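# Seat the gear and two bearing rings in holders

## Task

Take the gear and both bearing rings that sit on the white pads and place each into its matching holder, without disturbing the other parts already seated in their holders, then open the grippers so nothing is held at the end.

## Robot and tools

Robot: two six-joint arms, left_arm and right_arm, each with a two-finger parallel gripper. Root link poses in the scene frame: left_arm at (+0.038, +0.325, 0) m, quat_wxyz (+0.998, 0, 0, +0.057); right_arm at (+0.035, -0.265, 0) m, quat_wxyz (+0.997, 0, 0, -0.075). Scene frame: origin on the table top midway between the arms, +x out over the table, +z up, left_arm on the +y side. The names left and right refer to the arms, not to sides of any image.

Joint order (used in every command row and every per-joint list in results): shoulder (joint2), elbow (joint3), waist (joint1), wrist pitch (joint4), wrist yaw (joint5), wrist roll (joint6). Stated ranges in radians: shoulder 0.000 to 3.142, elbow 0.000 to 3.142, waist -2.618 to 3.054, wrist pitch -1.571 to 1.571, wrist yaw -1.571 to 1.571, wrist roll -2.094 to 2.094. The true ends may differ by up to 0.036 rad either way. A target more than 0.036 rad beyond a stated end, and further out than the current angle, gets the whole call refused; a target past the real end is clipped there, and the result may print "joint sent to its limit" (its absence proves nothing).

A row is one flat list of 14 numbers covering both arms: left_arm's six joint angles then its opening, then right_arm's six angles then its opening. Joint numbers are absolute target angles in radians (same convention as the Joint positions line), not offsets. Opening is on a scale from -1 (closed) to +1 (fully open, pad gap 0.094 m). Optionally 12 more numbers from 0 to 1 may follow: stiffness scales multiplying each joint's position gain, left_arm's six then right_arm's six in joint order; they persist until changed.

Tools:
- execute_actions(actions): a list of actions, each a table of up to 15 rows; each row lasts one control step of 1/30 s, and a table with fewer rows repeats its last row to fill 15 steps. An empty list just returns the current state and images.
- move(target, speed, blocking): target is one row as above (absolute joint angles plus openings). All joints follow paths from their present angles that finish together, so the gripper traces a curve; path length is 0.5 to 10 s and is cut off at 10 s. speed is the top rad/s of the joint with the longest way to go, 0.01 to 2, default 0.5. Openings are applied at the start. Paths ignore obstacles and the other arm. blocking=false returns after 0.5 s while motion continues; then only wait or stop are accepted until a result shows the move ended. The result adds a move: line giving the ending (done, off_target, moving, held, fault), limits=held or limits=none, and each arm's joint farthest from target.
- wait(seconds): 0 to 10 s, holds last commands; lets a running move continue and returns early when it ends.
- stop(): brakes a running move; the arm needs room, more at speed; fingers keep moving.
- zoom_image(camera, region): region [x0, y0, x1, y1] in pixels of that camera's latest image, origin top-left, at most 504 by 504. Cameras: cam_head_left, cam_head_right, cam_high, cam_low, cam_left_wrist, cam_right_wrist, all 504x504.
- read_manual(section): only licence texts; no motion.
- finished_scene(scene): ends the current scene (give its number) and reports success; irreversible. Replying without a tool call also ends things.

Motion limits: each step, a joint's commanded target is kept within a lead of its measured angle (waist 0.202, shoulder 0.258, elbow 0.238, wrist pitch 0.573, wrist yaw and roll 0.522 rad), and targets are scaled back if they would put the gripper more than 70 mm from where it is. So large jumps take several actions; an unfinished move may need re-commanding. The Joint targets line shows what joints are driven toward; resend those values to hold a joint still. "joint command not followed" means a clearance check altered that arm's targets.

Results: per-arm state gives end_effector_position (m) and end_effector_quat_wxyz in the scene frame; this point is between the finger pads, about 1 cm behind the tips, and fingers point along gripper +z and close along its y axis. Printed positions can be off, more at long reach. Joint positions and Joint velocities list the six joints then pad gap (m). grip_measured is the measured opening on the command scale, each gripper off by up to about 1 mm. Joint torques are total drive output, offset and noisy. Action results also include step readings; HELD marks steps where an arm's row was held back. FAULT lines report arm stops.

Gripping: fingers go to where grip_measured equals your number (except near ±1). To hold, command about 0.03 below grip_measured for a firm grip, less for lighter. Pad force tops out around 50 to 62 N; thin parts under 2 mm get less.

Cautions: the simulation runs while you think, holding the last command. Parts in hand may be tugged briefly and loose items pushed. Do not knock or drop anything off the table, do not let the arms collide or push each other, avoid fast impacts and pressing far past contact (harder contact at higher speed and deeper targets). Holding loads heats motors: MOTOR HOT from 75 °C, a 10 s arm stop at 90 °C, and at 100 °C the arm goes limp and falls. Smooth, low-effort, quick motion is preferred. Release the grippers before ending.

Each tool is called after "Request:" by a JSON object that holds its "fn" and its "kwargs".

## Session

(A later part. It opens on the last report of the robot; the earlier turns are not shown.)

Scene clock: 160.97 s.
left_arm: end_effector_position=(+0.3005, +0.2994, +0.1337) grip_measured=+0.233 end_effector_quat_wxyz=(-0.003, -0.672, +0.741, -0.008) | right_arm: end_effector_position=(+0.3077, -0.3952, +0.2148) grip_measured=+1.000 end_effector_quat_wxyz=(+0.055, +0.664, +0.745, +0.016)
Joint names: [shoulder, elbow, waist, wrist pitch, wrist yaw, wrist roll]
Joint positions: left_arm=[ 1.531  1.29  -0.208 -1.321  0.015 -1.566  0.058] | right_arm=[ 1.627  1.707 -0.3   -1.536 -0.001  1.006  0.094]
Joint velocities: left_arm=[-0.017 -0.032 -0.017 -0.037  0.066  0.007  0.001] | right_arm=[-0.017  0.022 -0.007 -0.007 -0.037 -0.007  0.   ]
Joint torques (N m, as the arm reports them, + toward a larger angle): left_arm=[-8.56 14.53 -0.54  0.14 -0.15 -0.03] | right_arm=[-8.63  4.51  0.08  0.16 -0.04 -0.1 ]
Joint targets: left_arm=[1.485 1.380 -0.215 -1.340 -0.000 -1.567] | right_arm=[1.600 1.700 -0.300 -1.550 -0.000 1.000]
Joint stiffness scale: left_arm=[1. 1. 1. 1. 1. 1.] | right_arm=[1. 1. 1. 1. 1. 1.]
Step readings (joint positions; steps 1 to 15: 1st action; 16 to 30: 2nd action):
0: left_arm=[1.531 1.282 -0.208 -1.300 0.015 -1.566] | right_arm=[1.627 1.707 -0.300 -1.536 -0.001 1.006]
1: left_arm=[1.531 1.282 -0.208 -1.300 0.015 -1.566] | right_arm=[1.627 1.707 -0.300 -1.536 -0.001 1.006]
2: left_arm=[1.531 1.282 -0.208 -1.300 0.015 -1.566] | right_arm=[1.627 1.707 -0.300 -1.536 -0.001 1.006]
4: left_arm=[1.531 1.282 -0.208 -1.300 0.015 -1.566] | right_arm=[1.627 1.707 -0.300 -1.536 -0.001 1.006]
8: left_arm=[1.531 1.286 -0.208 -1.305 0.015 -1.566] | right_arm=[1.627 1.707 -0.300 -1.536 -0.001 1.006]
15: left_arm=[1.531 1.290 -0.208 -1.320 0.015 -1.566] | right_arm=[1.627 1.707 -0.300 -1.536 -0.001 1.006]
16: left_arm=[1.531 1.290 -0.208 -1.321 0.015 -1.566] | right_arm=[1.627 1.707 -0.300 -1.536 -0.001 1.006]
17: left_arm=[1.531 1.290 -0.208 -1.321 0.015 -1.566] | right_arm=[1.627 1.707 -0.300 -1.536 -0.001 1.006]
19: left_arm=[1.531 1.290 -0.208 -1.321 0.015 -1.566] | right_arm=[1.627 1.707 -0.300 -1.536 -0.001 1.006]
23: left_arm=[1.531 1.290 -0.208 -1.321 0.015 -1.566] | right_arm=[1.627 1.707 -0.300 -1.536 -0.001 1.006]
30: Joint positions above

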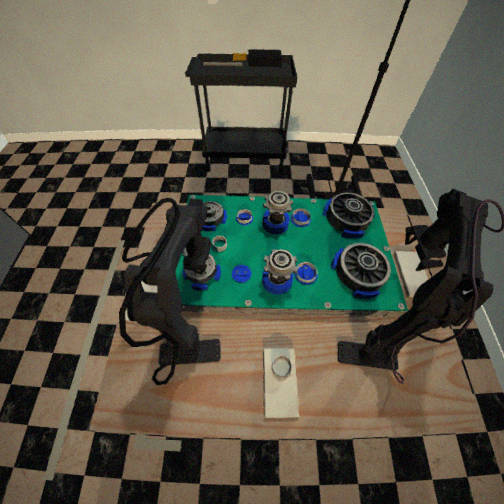

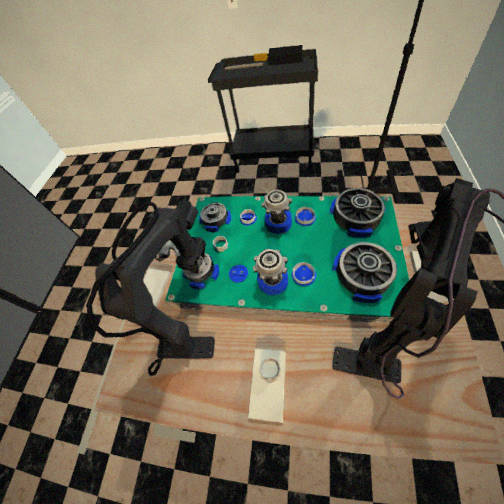

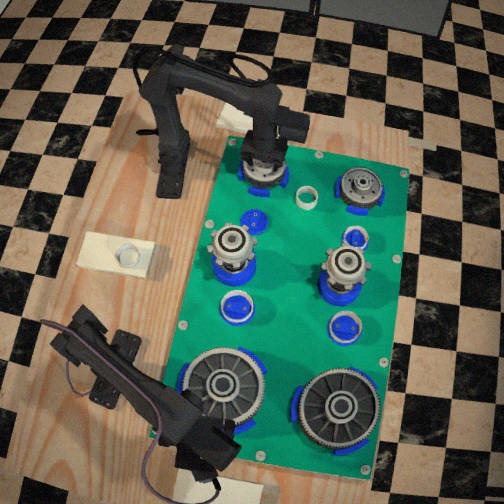

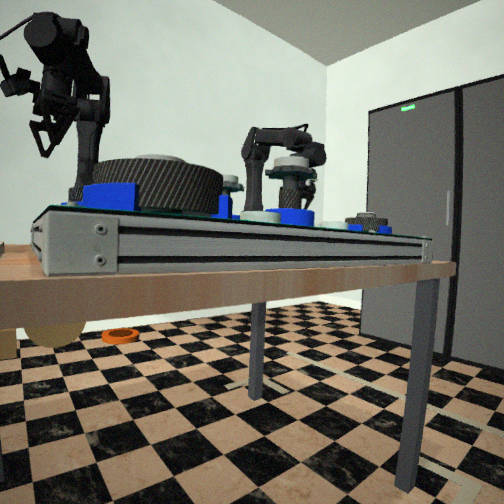

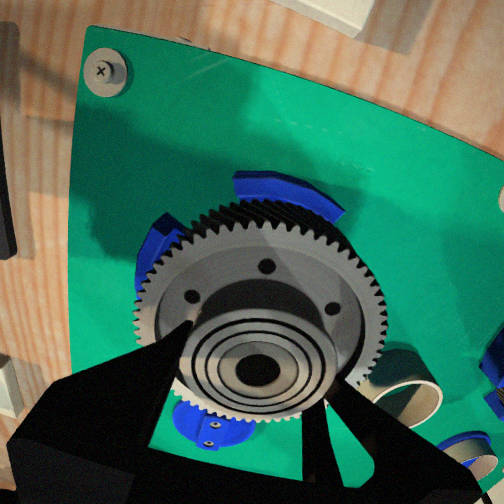

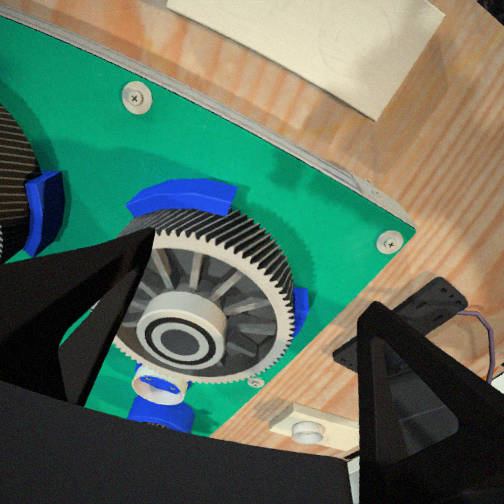

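Request:
{"fn": "execute_actions", "kwargs": {"actions": [[[1.485,1.385,-0.218,-1.342,0,-1.567,0.12,1.6,1.7,-0.3,-1.55,0,1.0,1],[1.485,1.385,-0.22,-1.343,0,-1.567,0.12,1.6,1.7,-0.3,-1.55,0,1.0,1],[1.485,1.385,-0.222,-1.344,0,-1.567,0.12,1.6,1.7,-0.3,-1.55,0,1.0,1],[1.485,1.385,-0.224,-1.344,0,-1.567,0.12,1.6,1.7,-0.3,-1.55,0,1.0,1]],[[1.485,1.385,-0.224,-1.344,0,-1.567,0.12,1.6,1.7,-0.3,-1.55,0,1.0,1]]]}}

Request:
{"fn": "zoom_image", "kwargs": {"camera": "cam_left_wrist", "region": [120, 150, 400, 340]}}

Request:
{"fn": "zoom_image", "kwargs": {"camera": "cam_high", "region": [225, 140, 305, 205]}}

Scene clock: 163.80 s.
left_arm: end_effector_position=(+0.2999, +0.2973, +0.1337) grip_measured=+0.233 end_effector_quat_wxyz=(-0.003, -0.669, +0.744, -0.007) | right_arm: end_effector_position=(+0.3077, -0.3952, +0.2148) grip_measured=+1.000 end_effector_quat_wxyz=(+0.055, +0.664, +0.745, +0.016)
Joint names: [shoulder, elbow, waist, wrist pitch, wrist yaw, wrist roll]
Joint positions: left_arm=[ 1.531  1.29  -0.216 -1.323  0.014 -1.566  0.058] | right_arm=[ 1.627  1.707 -0.3   -1.536 -0.001  1.006  0.094]
Joint velocities: left_arm=[-0.022 -0.012 -0.012  0.066  0.007  0.081 -0.001] | right_arm=[-0.007  0.002 -0.002  0.007  0.007  0.022  0.   ]
Joint torques (N m, as the arm reports them, + toward a larger angle): left_arm=[-8.53 15.05 -0.58  0.1  -0.14 -0.04] | right_arm=[-8.68  4.47  0.02  0.16 -0.02 -0.09]
Joint targets: left_arm=[1.485 1.385 -0.224 -1.344 -0.000 -1.567] | right_arm=[1.600 1.700 -0.300 -1.550 -0.000 1.000]
Joint stiffness scale: left_arm=[1. 1. 1. 1. 1. 1.] | right_arm=[1. 1. 1. 1. 1. 1.]
Step readings (joint positions; steps 1 to 15: 1st action; 16 to 30: 2nd action):
0: left_arm=[1.531 1.290 -0.208 -1.321 0.015 -1.566] | right_arm=[1.627 1.707 -0.300 -1.536 -0.001 1.006]
1: left_arm=[1.531 1.290 -0.208 -1.321 0.015 -1.566] | right_arm=[1.627 1.707 -0.300 -1.536 -0.001 1.006]
2: left_arm=[1.531 1.290 -0.208 -1.321 0.015 -1.566] | right_arm=[1.627 1.707 -0.300 -1.536 -0.001 1.006]
4: left_arm=[1.531 1.290 -0.209 -1.322 0.014 -1.566] | right_arm=[1.627 1.707 -0.300 -1.536 -0.001 1.006]
8: left_arm=[1.531 1.290 -0.215 -1.322 0.014 -1.566] | right_arm=[1.627 1.707 -0.300 -1.536 -0.001 1.006]
15: left_arm=[1.531 1.290 -0.216 -1.323 0.014 -1.566] | right_arm=[1.627 1.707 -0.300 -1.536 -0.001 1.006]
16: left_arm=[1.531 1.290 -0.216 -1.323 0.014 -1.566] | right_arm=[1.627 1.707 -0.300 -1.536 -0.001 1.006]
17: left_arm=[1.531 1.290 -0.216 -1.323 0.014 -1.566] | right_arm=[1.627 1.707 -0.300 -1.536 -0.001 1.006]
19: left_arm=[1.531 1.290 -0.216 -1.323 0.014 -1.566] | right_arm=[1.627 1.707 -0.300 -1.536 -0.001 1.006]
23: left_arm=[1.531 1.290 -0.216 -1.323 0.014 -1.566] | right_arm=[1.627 1.707 -0.300 -1.536 -0.001 1.006]
30: Joint positions above

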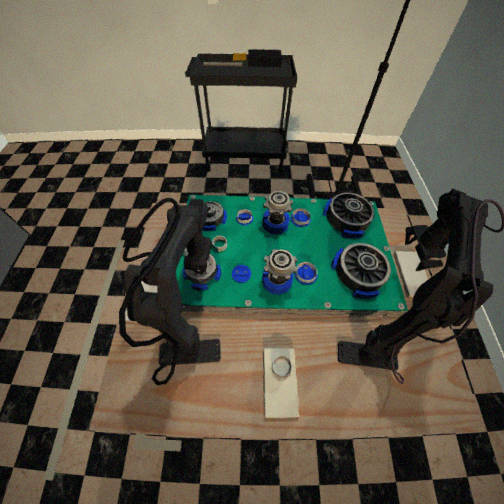

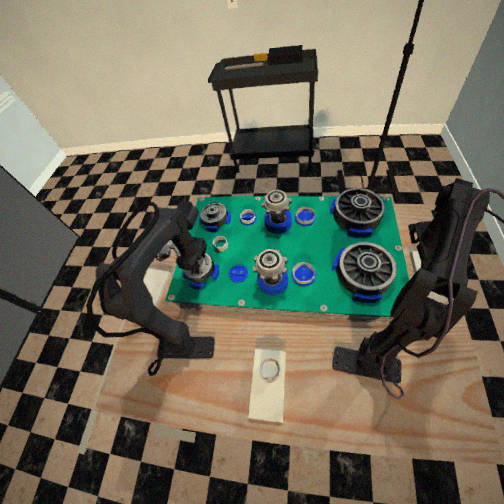

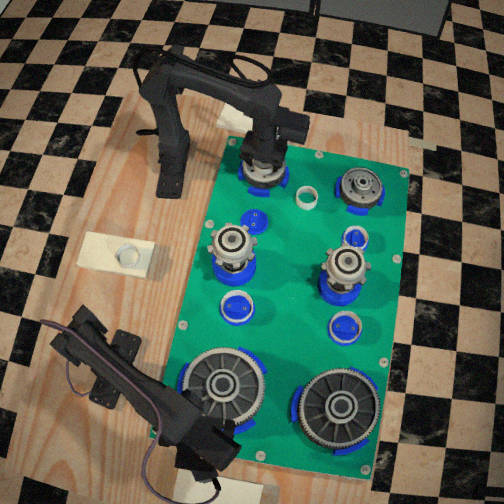

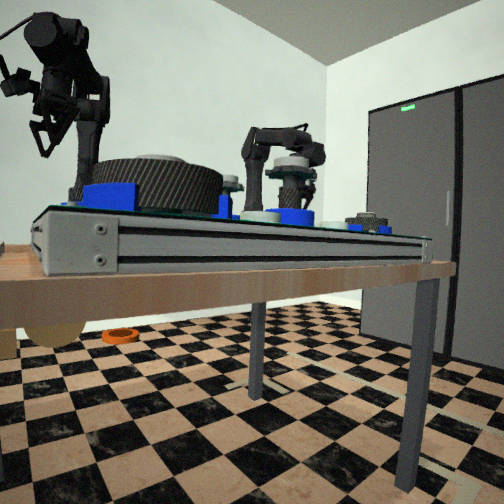

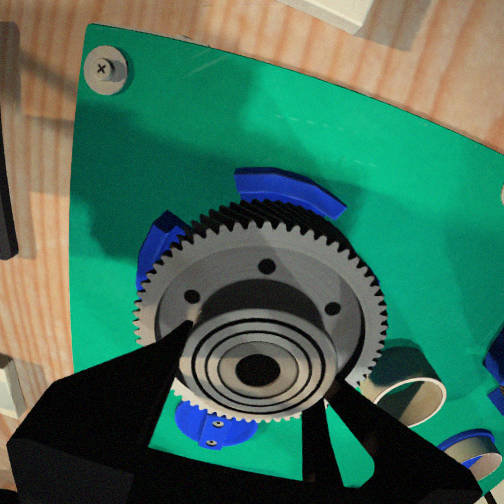

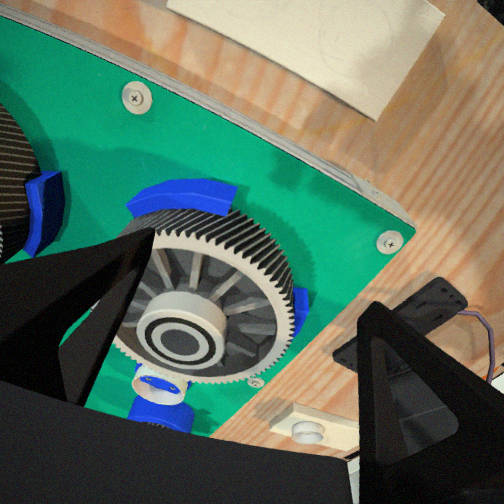

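Region (120, 150, 400, 340) of cam_left_wrist's 504x504 image, scaled by 1.800, with more detail than that image has; it fills the top 342 rows of this view, and the rest is white.

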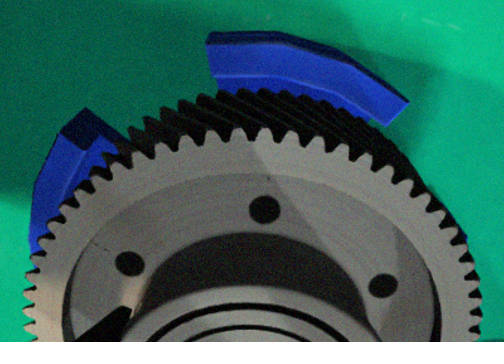

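Region (225, 140, 305, 205) of cam_high's 504x504 image, scaled by 6.300, with more detail than that image has; it fills the top 410 rows of this view, and the rest is white.

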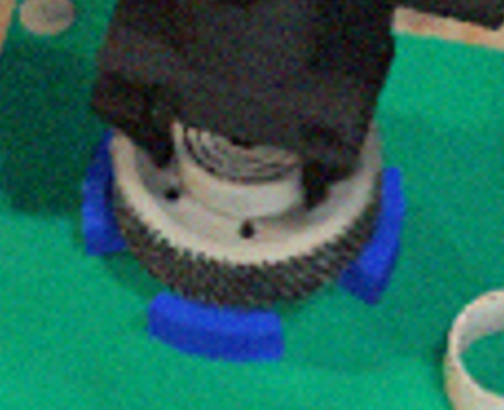

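Request:
{"fn": "execute_actions", "kwargs": {"actions": [[[1.485,1.37,-0.224,-1.344,0,-1.567,0.12,1.6,1.7,-0.3,-1.55,0,1.0,1],[1.485,1.355,-0.224,-1.344,0,-1.567,0.12,1.6,1.7,-0.3,-1.55,0,1.0,1],[1.485,1.34,-0.224,-1.344,0,-1.567,0.12,1.6,1.7,-0.3,-1.55,0,1.0,1],[1.485,1.335,-0.224,-1.344,0,-1.567,0.12,1.6,1.7,-0.3,-1.55,0,1.0,1],[1.485,1.332,-0.224,-1.344,0,-1.567,0.12,1.6,1.7,-0.3,-1.55,0,1.0,1],[1.485,1.329,-0.224,-1.344,0,-1.567,0.12,1.6,1.7,-0.3,-1.55,0,1.0,1],[1.485,1.326,-0.224,-1.344,0,-1.567,0.12,1.6,1.7,-0.3,-1.55,0,1.0,1],[1.485,1.323,-0.224,-1.344,0,-1.567,0.12,1.6,1.7,-0.3,-1.55,0,1.0,1],[1.485,1.32,-0.224,-1.344,0,-1.567,0.12,1.6,1.7,-0.3,-1.55,0,1.0,1],[1.485,1.317,-0.224,-1.344,0,-1.567,0.12,1.6,1.7,-0.3,-1.55,0,1.0,1],[1.485,1.314,-0.224,-1.344,0,-1.567,0.12,1.6,1.7,-0.3,-1.55,0,1.0,1],[1.485,1.311,-0.224,-1.344,0,-1.567,0.12,1.6,1.7,-0.3,-1.55,0,1.0,1],[1.485,1.308,-0.224,-1.344,0,-1.567,0.12,1.6,1.7,-0.3,-1.55,0,1.0,1],[1.485,1.305,-0.224,-1.344,0,-1.567,0.12,1.6,1.7,-0.3,-1.55,0,1.0,1],[1.485,1.302,-0.224,-1.344,0,-1.567,0.12,1.6,1.7,-0.3,-1.55,0,1.0,1]],[[1.485,1.30,-0.224,-1.344,0,-1.567,0.12,1.6,1.7,-0.3,-1.55,0,1.0,1]]]}}

Scene clock: 165.83 s.
left_arm: end_effector_position=(+0.2971, +0.2977, +0.1275) grip_measured=+0.233 end_effector_quat_wxyz=(-0.007, -0.669, +0.744, -0.003) | right_arm: end_effector_position=(+0.3077, -0.3952, +0.2148) grip_measured=+1.000 end_effector_quat_wxyz=(+0.055, +0.664, +0.745, +0.016)
Joint names: [shoulder, elbow, waist, wrist pitch, wrist yaw, wrist roll]
Joint positions: left_arm=[ 1.531  1.265 -0.216 -1.309  0.014 -1.566  0.058] | right_arm=[ 1.627  1.707 -0.3   -1.536 -0.001  1.006  0.094]
Joint velocities: left_arm=[-0.012  0.007 -0.002 -0.095 -0.007 -0.066  0.   ] | right_arm=[-0.007 -0.007 -0.012 -0.066  0.022 -0.022  0.   ]
Joint torques (N m, as the arm reports them, + toward a larger angle): left_arm=[-8.49  9.57 -0.61 -0.11 -0.14 -0.03] | right_arm=[-8.71  4.49  0.02  0.17 -0.02 -0.09]
Joint targets: left_arm=[1.485 1.300 -0.224 -1.344 0.000 -1.567] | right_arm=[1.600 1.700 -0.300 -1.550 0.000 1.000]
Joint stiffness scale: left_arm=[1. 1. 1. 1. 1. 1.] | right_arm=[1. 1. 1. 1. 1. 1.]
Step readings (joint positions; steps 1 to 15: 1st action; 16 to 30: 2nd action):
0: left_arm=[1.531 1.290 -0.216 -1.323 0.014 -1.566] | right_arm=[1.627 1.707 -0.300 -1.536 -0.001 1.006]
1: left_arm=[1.531 1.290 -0.216 -1.323 0.014 -1.566] | right_arm=[1.627 1.707 -0.300 -1.536 -0.001 1.006]
2: left_arm=[1.531 1.290 -0.216 -1.323 0.014 -1.566] | right_arm=[1.627 1.707 -0.300 -1.536 -0.001 1.006]
4: left_arm=[1.531 1.290 -0.216 -1.323 0.014 -1.566] | right_arm=[1.627 1.707 -0.300 -1.536 -0.001 1.006]
8: left_arm=[1.531 1.290 -0.216 -1.323 0.014 -1.566] | right_arm=[1.627 1.707 -0.300 -1.536 -0.001 1.006]
15: left_arm=[1.531 1.272 -0.216 -1.316 0.014 -1.566] | right_arm=[1.627 1.707 -0.300 -1.536 -0.001 1.006]
16: left_arm=[1.531 1.269 -0.216 -1.313 0.014 -1.566] | right_arm=[1.627 1.707 -0.300 -1.536 -0.001 1.006]
17: left_arm=[1.531 1.267 -0.216 -1.311 0.014 -1.566] | right_arm=[1.627 1.707 -0.300 -1.536 -0.001 1.006]
19: left_arm=[1.531 1.265 -0.216 -1.309 0.014 -1.566] | right_arm=[1.627 1.707 -0.300 -1.536 -0.001 1.006]
23: left_arm=[1.531 1.265 -0.216 -1.309 0.014 -1.566] | right_arm=[1.627 1.707 -0.300 -1.536 -0.001 1.006]
30: Joint positions above

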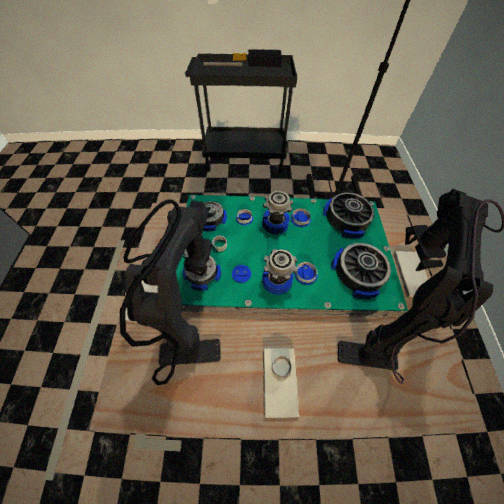

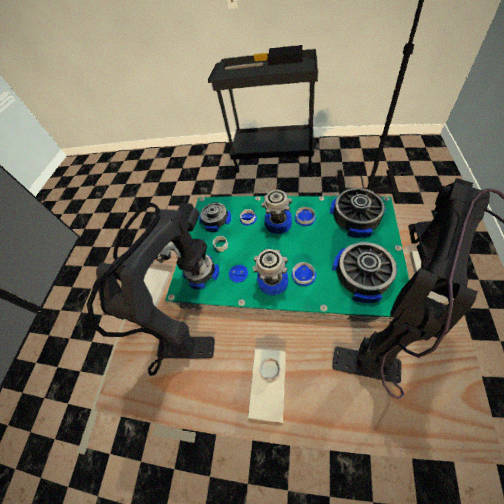

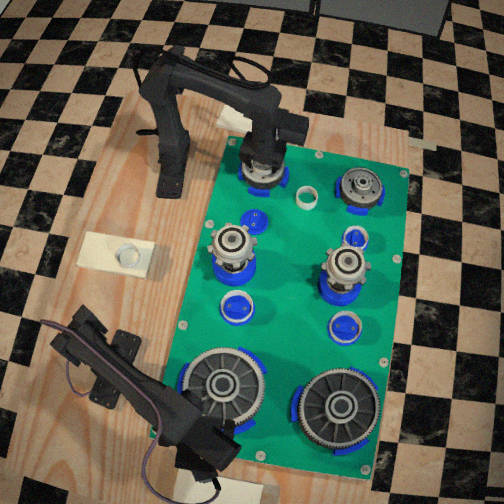

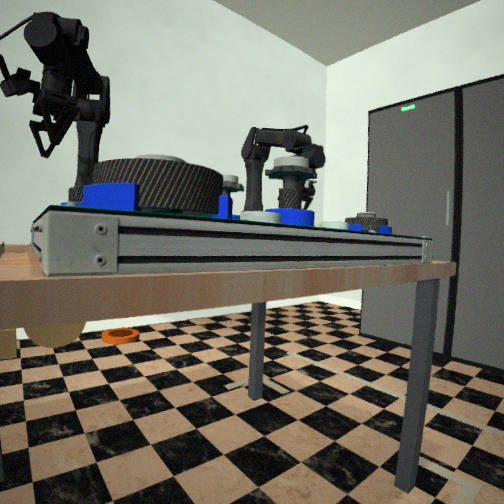

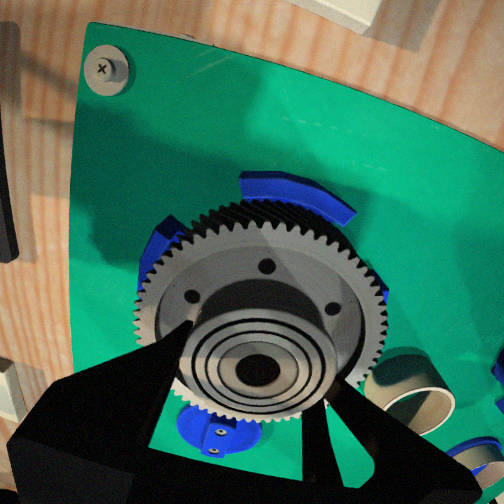

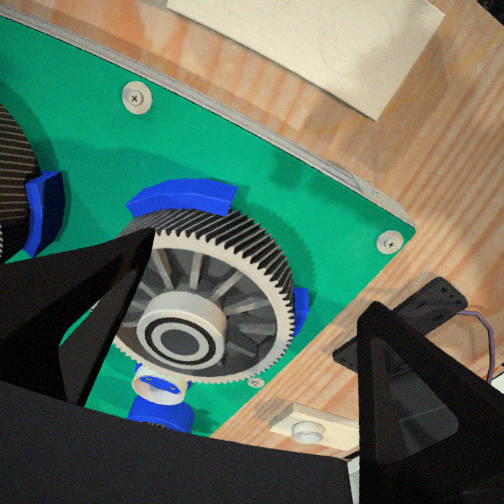

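Request:
{"fn": "execute_actions", "kwargs": {"actions": [[[1.485,1.30,-0.224,-1.33,0,-1.567,0.12,1.6,1.7,-0.3,-1.55,0,1.0,1],[1.485,1.30,-0.224,-1.315,0,-1.567,0.12,1.6,1.7,-0.3,-1.55,0,1.0,1],[1.485,1.30,-0.224,-1.30,0,-1.567,0.12,1.6,1.7,-0.3,-1.55,0,1.0,1],[1.485,1.297,-0.224,-1.295,0,-1.567,0.12,1.6,1.7,-0.3,-1.55,0,1.0,1],[1.485,1.294,-0.224,-1.292,0,-1.567,0.12,1.6,1.7,-0.3,-1.55,0,1.0,1],[1.485,1.291,-0.224,-1.289,0,-1.567,0.12,1.6,1.7,-0.3,-1.55,0,1.0,1],[1.485,1.288,-0.224,-1.286,0,-1.567,0.12,1.6,1.7,-0.3,-1.55,0,1.0,1],[1.485,1.285,-0.224,-1.283,0,-1.567,0.12,1.6,1.7,-0.3,-1.55,0,1.0,1],[1.485,1.282,-0.224,-1.28,0,-1.567,0.12,1.6,1.7,-0.3,-1.55,0,1.0,1],[1.485,1.279,-0.224,-1.277,0,-1.567,0.12,1.6,1.7,-0.3,-1.55,0,1.0,1],[1.485,1.276,-0.224,-1.274,0,-1.567,0.12,1.6,1.7,-0.3,-1.55,0,1.0,1],[1.485,1.273,-0.224,-1.271,0,-1.567,0.12,1.6,1.7,-0.3,-1.55,0,1.0,1],[1.485,1.27,-0.224,-1.268,0,-1.567,0.12,1.6,1.7,-0.3,-1.55,0,1.0,1],[1.485,1.267,-0.224,-1.265,0,-1.567,0.12,1.6,1.7,-0.3,-1.55,0,1.0,1],[1.485,1.264,-0.224,-1.262,0,-1.567,0.12,1.6,1.7,-0.3,-1.55,0,1.0,1]],[[1.485,1.261,-0.224,-1.259,0,-1.567,0.12,1.6,1.7,-0.3,-1.55,0,1.0,1],[1.485,1.258,-0.224,-1.256,0,-1.567,0.12,1.6,1.7,-0.3,-1.55,0,1.0,1],[1.485,1.255,-0.224,-1.253,0,-1.567,0.12,1.6,1.7,-0.3,-1.55,0,1.0,1],[1.485,1.252,-0.224,-1.25,0,-1.567,0.12,1.6,1.7,-0.3,-1.55,0,1.0,1],[1.485,1.249,-0.224,-1.247,0,-1.567,0.12,1.6,1.7,-0.3,-1.55,0,1.0,1],[1.485,1.246,-0.224,-1.244,0,-1.567,0.12,1.6,1.7,-0.3,-1.55,0,1.0,1],[1.485,1.243,-0.224,-1.241,0,-1.567,0.12,1.6,1.7,-0.3,-1.55,0,1.0,1],[1.485,1.24,-0.224,-1.238,0,-1.567,0.12,1.6,1.7,-0.3,-1.55,0,1.0,1],[1.485,1.237,-0.224,-1.235,0,-1.567,0.12,1.6,1.7,-0.3,-1.55,0,1.0,1],[1.485,1.234,-0.224,-1.232,0,-1.567,0.12,1.6,1.7,-0.3,-1.55,0,1.0,1]]]}}

Scene clock: 168.27 s.
left_arm: end_effector_position=(+0.2976, +0.2978, +0.1179) grip_measured=+0.233 end_effector_quat_wxyz=(-0.005, -0.669, +0.744, -0.004) | right_arm: end_effector_position=(+0.3077, -0.3952, +0.2148) grip_measured=+1.000 end_effector_quat_wxyz=(+0.055, +0.664, +0.745, +0.016)
Joint names: [shoulder, elbow, waist, wrist pitch, wrist yaw, wrist roll]
Joint positions: left_arm=[ 1.531  1.227 -0.216 -1.267  0.013 -1.566  0.058] | right_arm=[ 1.627  1.707 -0.3   -1.536 -0.001  1.006  0.094]
Joint velocities: left_arm=[-0.007 -0.007 -0.022 -0.066 -0.007  0.007  0.001] | right_arm=[ 0.007 -0.007  0.022 -0.007  0.007  0.022  0.   ]
Joint torques (N m, as the arm reports them, + toward a larger angle): left_arm=[-8.45  7.06 -0.59  0.79 -0.16 -0.03] | right_arm=[-8.62  4.43  0.03  0.18 -0.04 -0.09]
Joint targets: left_arm=[1.485 1.234 -0.224 -1.232 -0.000 -1.567] | right_arm=[1.600 1.700 -0.300 -1.550 0.000 1.000]
Joint stiffness scale: left_arm=[1. 1. 1. 1. 1. 1.] | right_arm=[1. 1. 1. 1. 1. 1.]
Step readings (joint positions; steps 1 to 15: 1st action; 16 to 30: 2nd action):
0: left_arm=[1.531 1.265 -0.216 -1.309 0.014 -1.566] | right_arm=[1.627 1.707 -0.300 -1.536 -0.001 1.006]
1: left_arm=[1.531 1.265 -0.216 -1.309 0.014 -1.566] | right_arm=[1.627 1.707 -0.300 -1.536 -0.001 1.006]
2: left_arm=[1.531 1.265 -0.216 -1.308 0.014 -1.566] | right_arm=[1.627 1.707 -0.300 -1.536 -0.001 1.006]
4: left_arm=[1.531 1.265 -0.216 -1.307 0.014 -1.566] | right_arm=[1.627 1.707 -0.300 -1.536 -0.001 1.006]
8: left_arm=[1.531 1.257 -0.216 -1.295 0.014 -1.566] | right_arm=[1.627 1.707 -0.300 -1.536 -0.001 1.006]
15: left_arm=[1.531 1.231 -0.216 -1.271 0.013 -1.566] | right_arm=[1.627 1.707 -0.300 -1.536 -0.001 1.006]
16: left_arm=[1.531 1.231 -0.216 -1.271 0.013 -1.566] | right_arm=[1.627 1.707 -0.300 -1.536 -0.001 1.006]
17: left_arm=[1.531 1.231 -0.216 -1.271 0.013 -1.566] | right_arm=[1.627 1.707 -0.300 -1.536 -0.001 1.006]
19: left_arm=[1.531 1.229 -0.216 -1.269 0.013 -1.566] | right_arm=[1.627 1.707 -0.300 -1.536 -0.001 1.006]
23: left_arm=[1.531 1.229 -0.216 -1.269 0.013 -1.566] | right_arm=[1.627 1.707 -0.300 -1.536 -0.001 1.006]
30: Joint positions above

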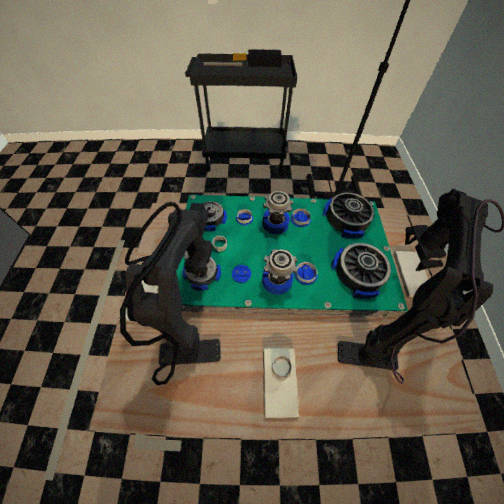

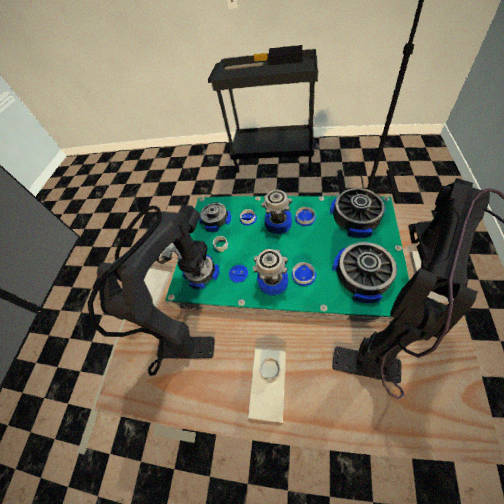

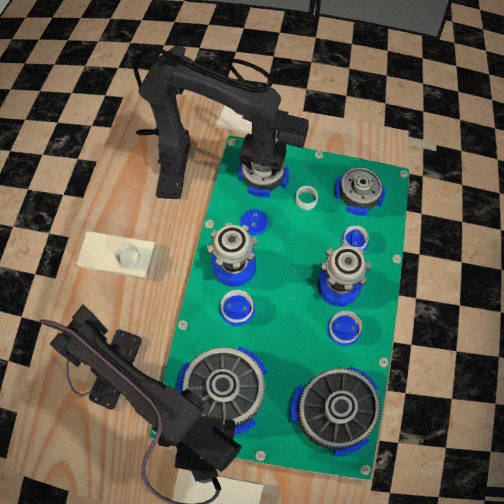

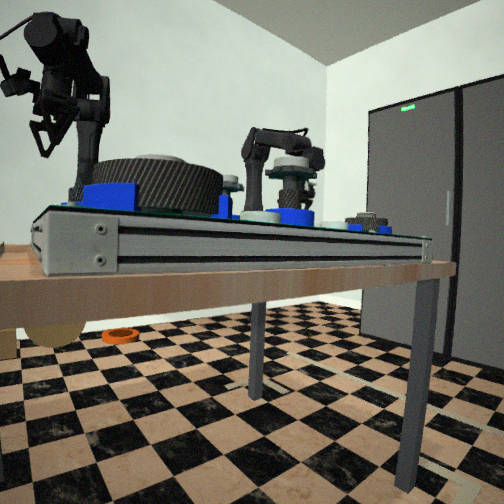

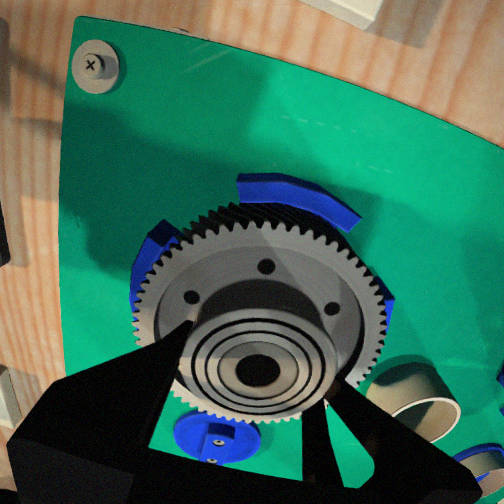

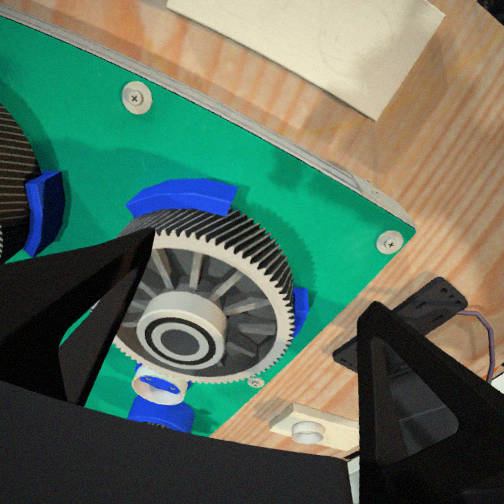

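Request:
{"fn": "execute_actions", "kwargs": {"actions": [[[1.485,1.234,-0.22,-1.245,0,-1.567,0.12,1.6,1.7,-0.3,-1.55,0,1.0,1],[1.485,1.234,-0.22,-1.255,0,-1.567,0.12,1.6,1.7,-0.3,-1.55,0,1.0,1],[1.485,1.234,-0.22,-1.265,0,-1.567,0.12,1.6,1.7,-0.3,-1.55,0,1.0,1],[1.485,1.234,-0.218,-1.272,0,-1.567,0.12,1.6,1.7,-0.3,-1.55,0,1.0,1]]]}}

Request:
{"fn": "zoom_image", "kwargs": {"camera": "cam_high", "region": [225, 140, 305, 205]}}

Scene clock: 169.17 s.
left_arm: end_effector_position=(+0.2975, +0.2978, +0.1179) grip_measured=+0.233 end_effector_quat_wxyz=(-0.005, -0.669, +0.744, -0.004) | right_arm: end_effector_position=(+0.3077, -0.3952, +0.2148) grip_measured=+1.000 end_effector_quat_wxyz=(+0.055, +0.664, +0.745, +0.016)
Joint names: [shoulder, elbow, waist, wrist pitch, wrist yaw, wrist roll]
Joint positions: left_arm=[ 1.531  1.227 -0.216 -1.268  0.013 -1.566  0.058] | right_arm=[ 1.627  1.707 -0.3   -1.536 -0.001  1.006  0.094]
Joint velocities: left_arm=[ 0.002 -0.017 -0.012  0.022 -0.007 -0.022  0.   ] | right_arm=[-0.012 -0.022  0.027 -0.022 -0.095  0.022  0.   ]
Joint torques (N m, as the arm reports them, + toward a larger angle): left_arm=[-8.49  7.09 -0.09  0.3  -0.13 -0.03] | right_arm=[-8.66  4.49  0.04  0.15 -0.04 -0.08]
Joint targets: left_arm=[1.485 1.234 -0.218 -1.272 0.000 -1.567] | right_arm=[1.600 1.700 -0.300 -1.550 -0.000 1.000]
Joint stiffness scale: left_arm=[1. 1. 1. 1. 1. 1.] | right_arm=[1. 1. 1. 1. 1. 1.]
Step readings (joint positions):
0: left_arm=[1.531 1.227 -0.216 -1.267 0.013 -1.566] | right_arm=[1.627 1.707 -0.300 -1.536 -0.001 1.006]
1: left_arm=[1.531 1.227 -0.216 -1.267 0.013 -1.566] | right_arm=[1.627 1.707 -0.300 -1.536 -0.001 1.006]
2: left_arm=[1.531 1.227 -0.216 -1.267 0.013 -1.566] | right_arm=[1.627 1.707 -0.300 -1.536 -0.001 1.006]
4: left_arm=[1.531 1.227 -0.216 -1.268 0.013 -1.566] | right_arm=[1.627 1.707 -0.300 -1.536 -0.001 1.006]
8: left_arm=[1.531 1.227 -0.216 -1.268 0.013 -1.566] | right_arm=[1.627 1.707 -0.300 -1.536 -0.001 1.006]
15: Joint positions above

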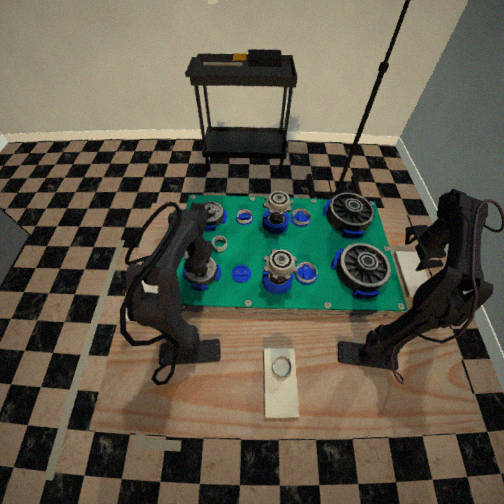

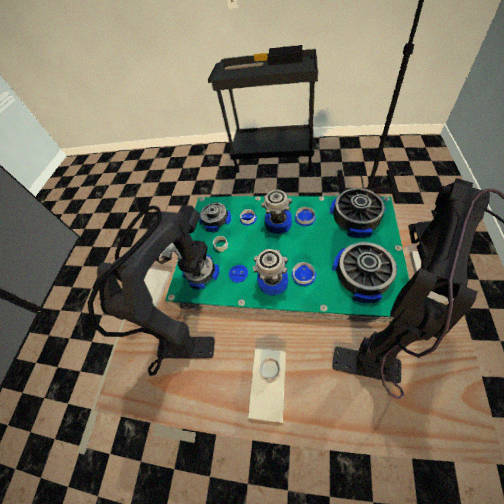

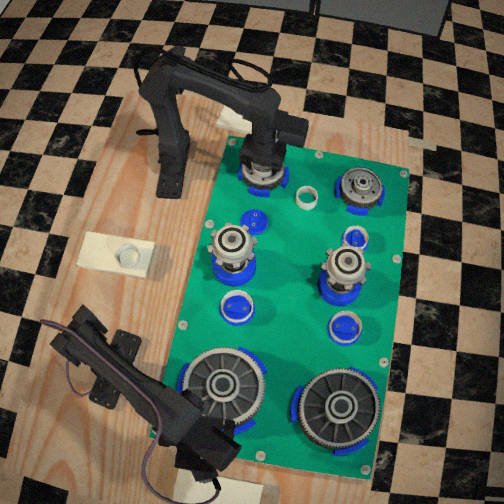

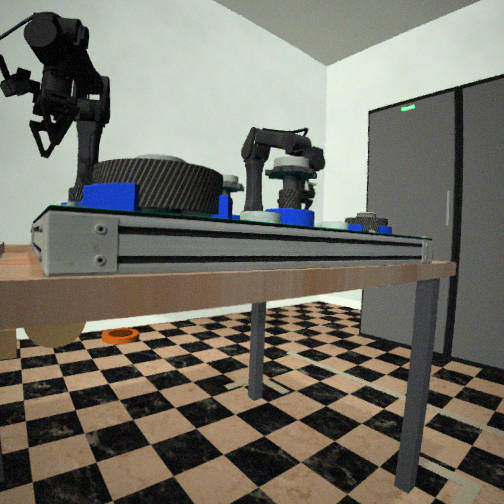

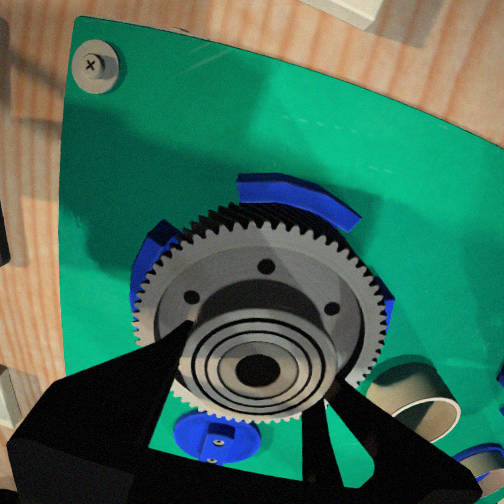

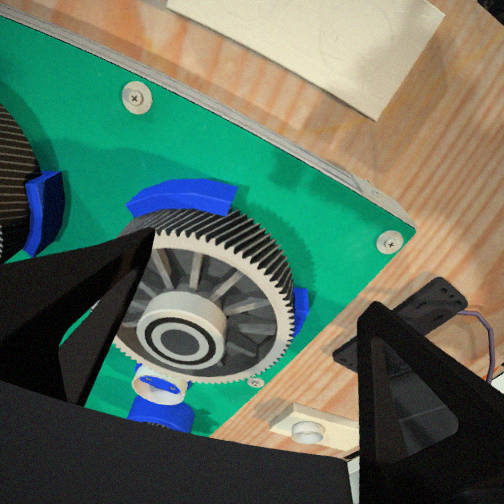

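Region (225, 140, 305, 205) of cam_high's 504x504 image, scaled by 6.300, with more detail than that image has; it fills the top 410 rows of this view, and the rest is white.

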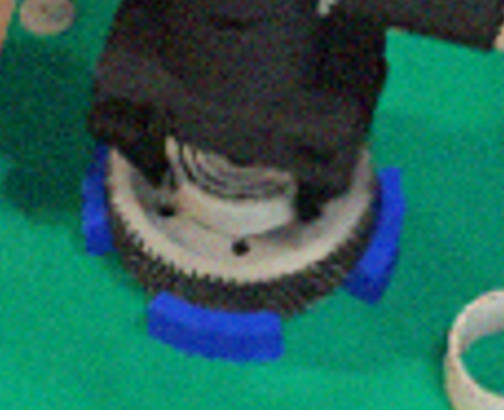

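Request:
{"fn": "execute_actions", "kwargs": {"actions": [[[1.5,1.245,-0.218,-1.272,0,-1.567,0.2,1.6,1.7,-0.3,-1.55,0,1.0,1],[1.5,1.245,-0.218,-1.272,0,-1.567,0.25,1.6,1.7,-0.3,-1.55,0,1.0,1],[1.5,1.245,-0.218,-1.272,0,-1.567,0.3,1.6,1.7,-0.3,-1.55,0,1.0,1],[1.5,1.245,-0.218,-1.272,0,-1.567,0.4,1.6,1.7,-0.3,-1.55,0,1.0,1],[1.5,1.245,-0.218,-1.272,0,-1.567,0.5,1.6,1.7,-0.3,-1.55,0,1.0,1],[1.5,1.245,-0.218,-1.272,0,-1.567,0.6,1.6,1.7,-0.3,-1.55,0,1.0,1]]]}}

Request:
{"fn": "move", "kwargs": {"target": [1.5,1.5,-0.218,-1.52,0,-1.567,0.6,1.6,1.7,-0.3,-1.55,0,1.0,1], "speed": 0.4}}

Scene clock: 170.10 s.
left_arm: end_effector_position=(+0.2975, +0.2978, +0.1192) grip_measured=+0.598 end_effector_quat_wxyz=(-0.003, -0.669, +0.744, -0.006) | right_arm: end_effector_position=(+0.3077, -0.3952, +0.2148) grip_measured=+1.000 end_effector_quat_wxyz=(+0.055, +0.664, +0.745, +0.016)
Joint names: [shoulder, elbow, waist, wrist pitch, wrist yaw, wrist roll]
Joint positions: left_arm=[ 1.526  1.227 -0.216 -1.268  0.013 -1.566  0.075] | right_arm=[ 1.627  1.707 -0.3   -1.536 -0.001  1.006  0.094]
Joint velocities: left_arm=[-0.017 -0.012  0.007  0.007  0.066  0.007  0.001] | right_arm=[-0.007  0.012 -0.017 -0.007  0.051  0.066  0.   ]
Joint torques (N m, as the arm reports them, + toward a larger angle): left_arm=[-6.93  8.12 -0.18  0.3  -0.14 -0.03] | right_arm=[-8.68  4.45  0.08  0.16 -0.02 -0.08]
Joint targets: left_arm=[1.500 1.245 -0.218 -1.272 -0.000 -1.567] | right_arm=[1.600 1.700 -0.300 -1.550 0.000 1.000]
Joint stiffness scale: left_arm=[1. 1. 1. 1. 1. 1.] | right_arm=[1. 1. 1. 1. 1. 1.]
Step readings (joint positions):
0: left_arm=[1.531 1.227 -0.216 -1.268 0.013 -1.566] | right_arm=[1.627 1.707 -0.300 -1.536 -0.001 1.006]
1: left_arm=[1.531 1.227 -0.216 -1.268 0.013 -1.566] | right_arm=[1.627 1.707 -0.300 -1.536 -0.001 1.006]
2: left_arm=[1.531 1.227 -0.216 -1.268 0.013 -1.566] | right_arm=[1.627 1.707 -0.300 -1.536 -0.001 1.006]
4: left_arm=[1.531 1.227 -0.216 -1.268 0.013 -1.566] | right_arm=[1.627 1.707 -0.300 -1.536 -0.001 1.006]
8: left_arm=[1.526 1.227 -0.216 -1.268 0.013 -1.566] | right_arm=[1.627 1.707 -0.300 -1.536 -0.001 1.006]
15: Joint positions above

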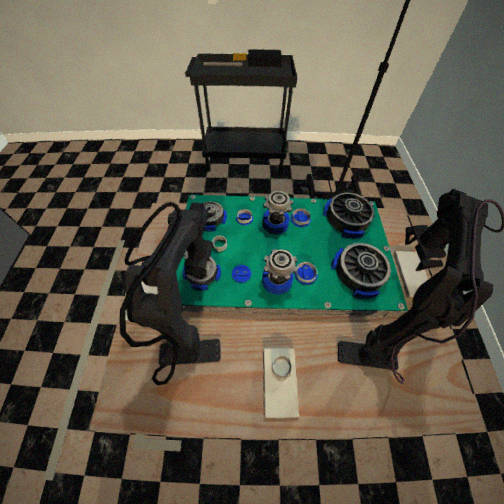

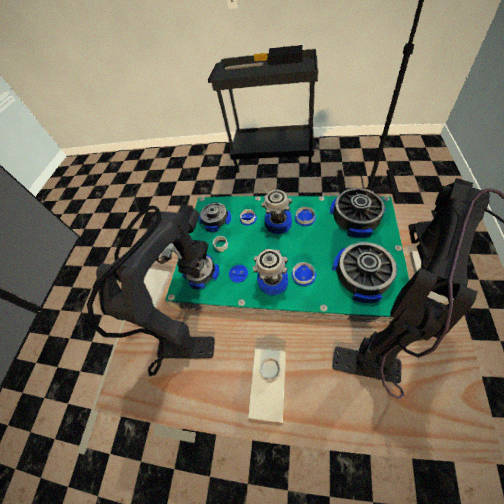

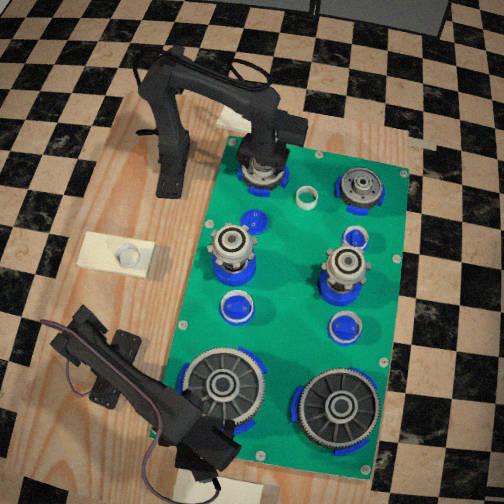

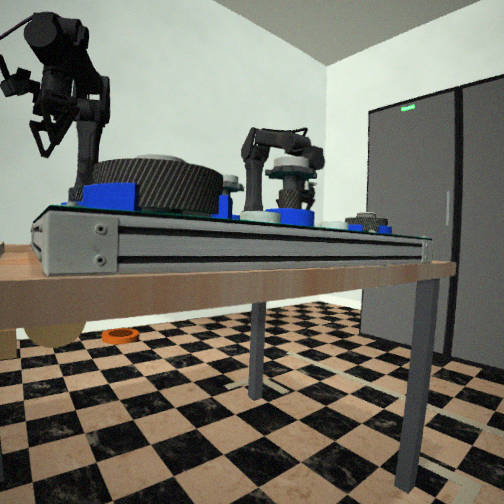

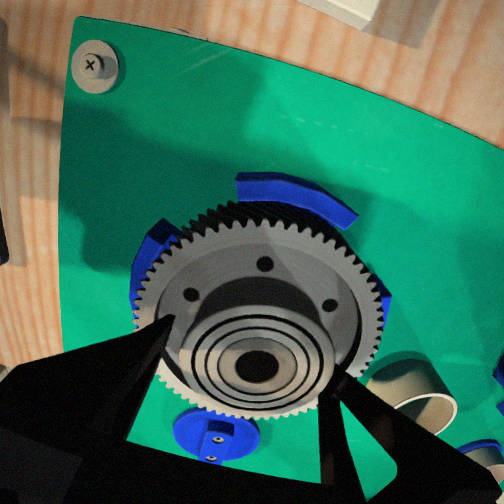

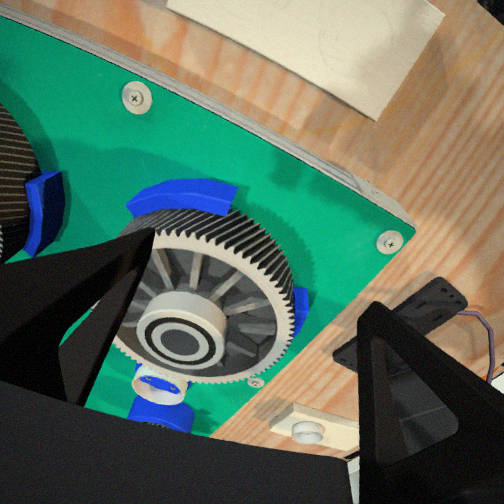

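Scene clock: 171.50 s.
left_arm: end_effector_position=(+0.2958, +0.2980, +0.1799) grip_measured=+0.598 end_effector_quat_wxyz=(-0.000, -0.669, +0.744, -0.009) | right_arm: end_effector_position=(+0.3077, -0.3952, +0.2148) grip_measured=+1.000 end_effector_quat_wxyz=(+0.055, +0.664, +0.745, +0.016)
Joint names: [shoulder, elbow, waist, wrist pitch, wrist yaw, wrist roll]
Joint positions: left_arm=[ 1.526  1.469 -0.216 -1.501  0.013 -1.566  0.075] | right_arm=[ 1.627  1.707 -0.3   -1.536 -0.001  1.006  0.094]
Joint velocities: left_arm=[ 0.002 -0.012  0.007 -0.081 -0.022  0.037 -0.   ] | right_arm=[ 0.007  0.007 -0.002  0.037 -0.051 -0.037  0.   ]
Joint torques (N m, as the arm reports them, + toward a larger angle): left_arm=[-6.86  9.2  -0.14  0.15 -0.14 -0.04] | right_arm=[-8.65  4.42  0.06  0.17 -0.03 -0.09]
Joint targets: left_arm=[1.500 1.500 -0.218 -1.520 -0.000 -1.567] | right_arm=[1.600 1.700 -0.300 -1.550 0.000 1.000]
Joint stiffness scale: left_arm=[1. 1. 1. 1. 1. 1.] | right_arm=[1. 1. 1. 1. 1. 1.]
move: off_target (left_arm, right_arm); limits=none; left_arm: farthest joint: the elbow, 0.031 radians from its target (0.273 radians at the start); right_arm: farthest joint: the shoulder, 0.027 radians from its target (0.027 radians at the start)

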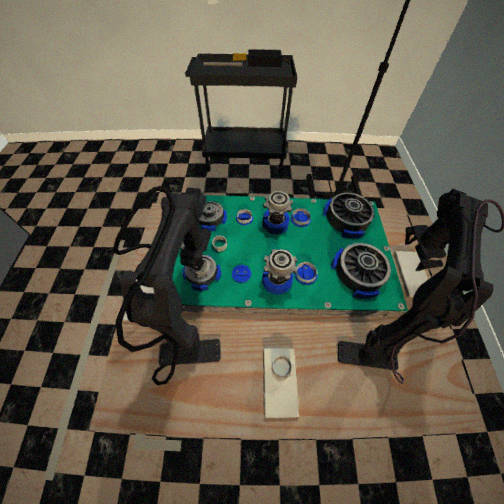

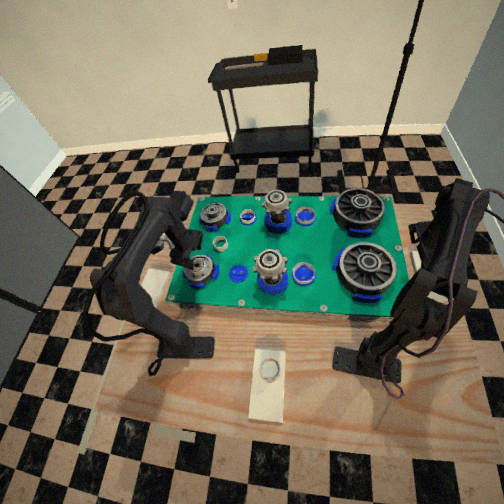

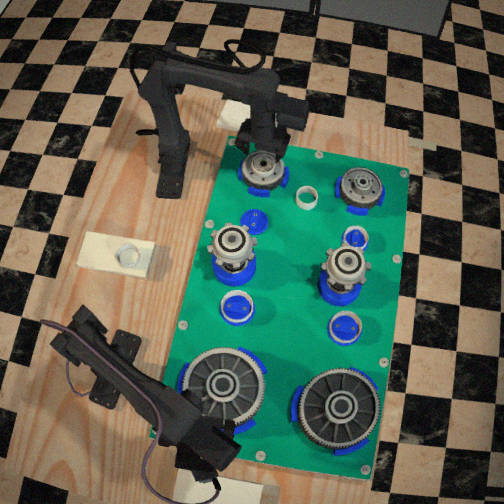

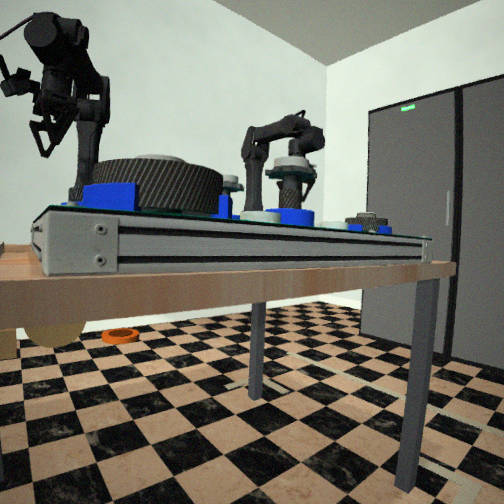

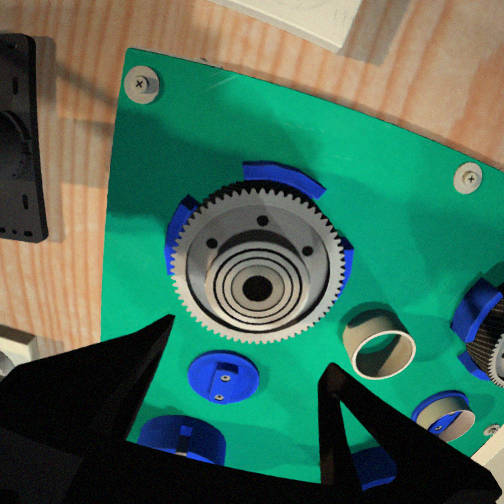

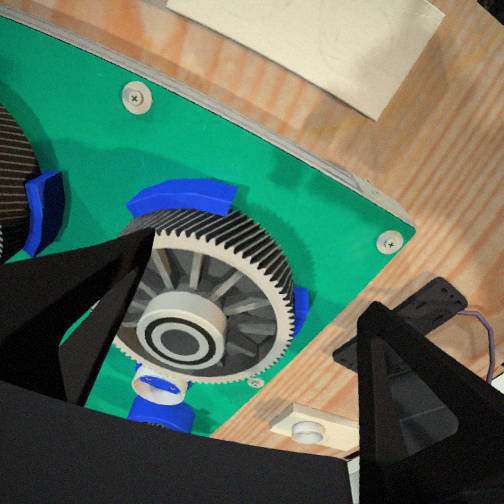

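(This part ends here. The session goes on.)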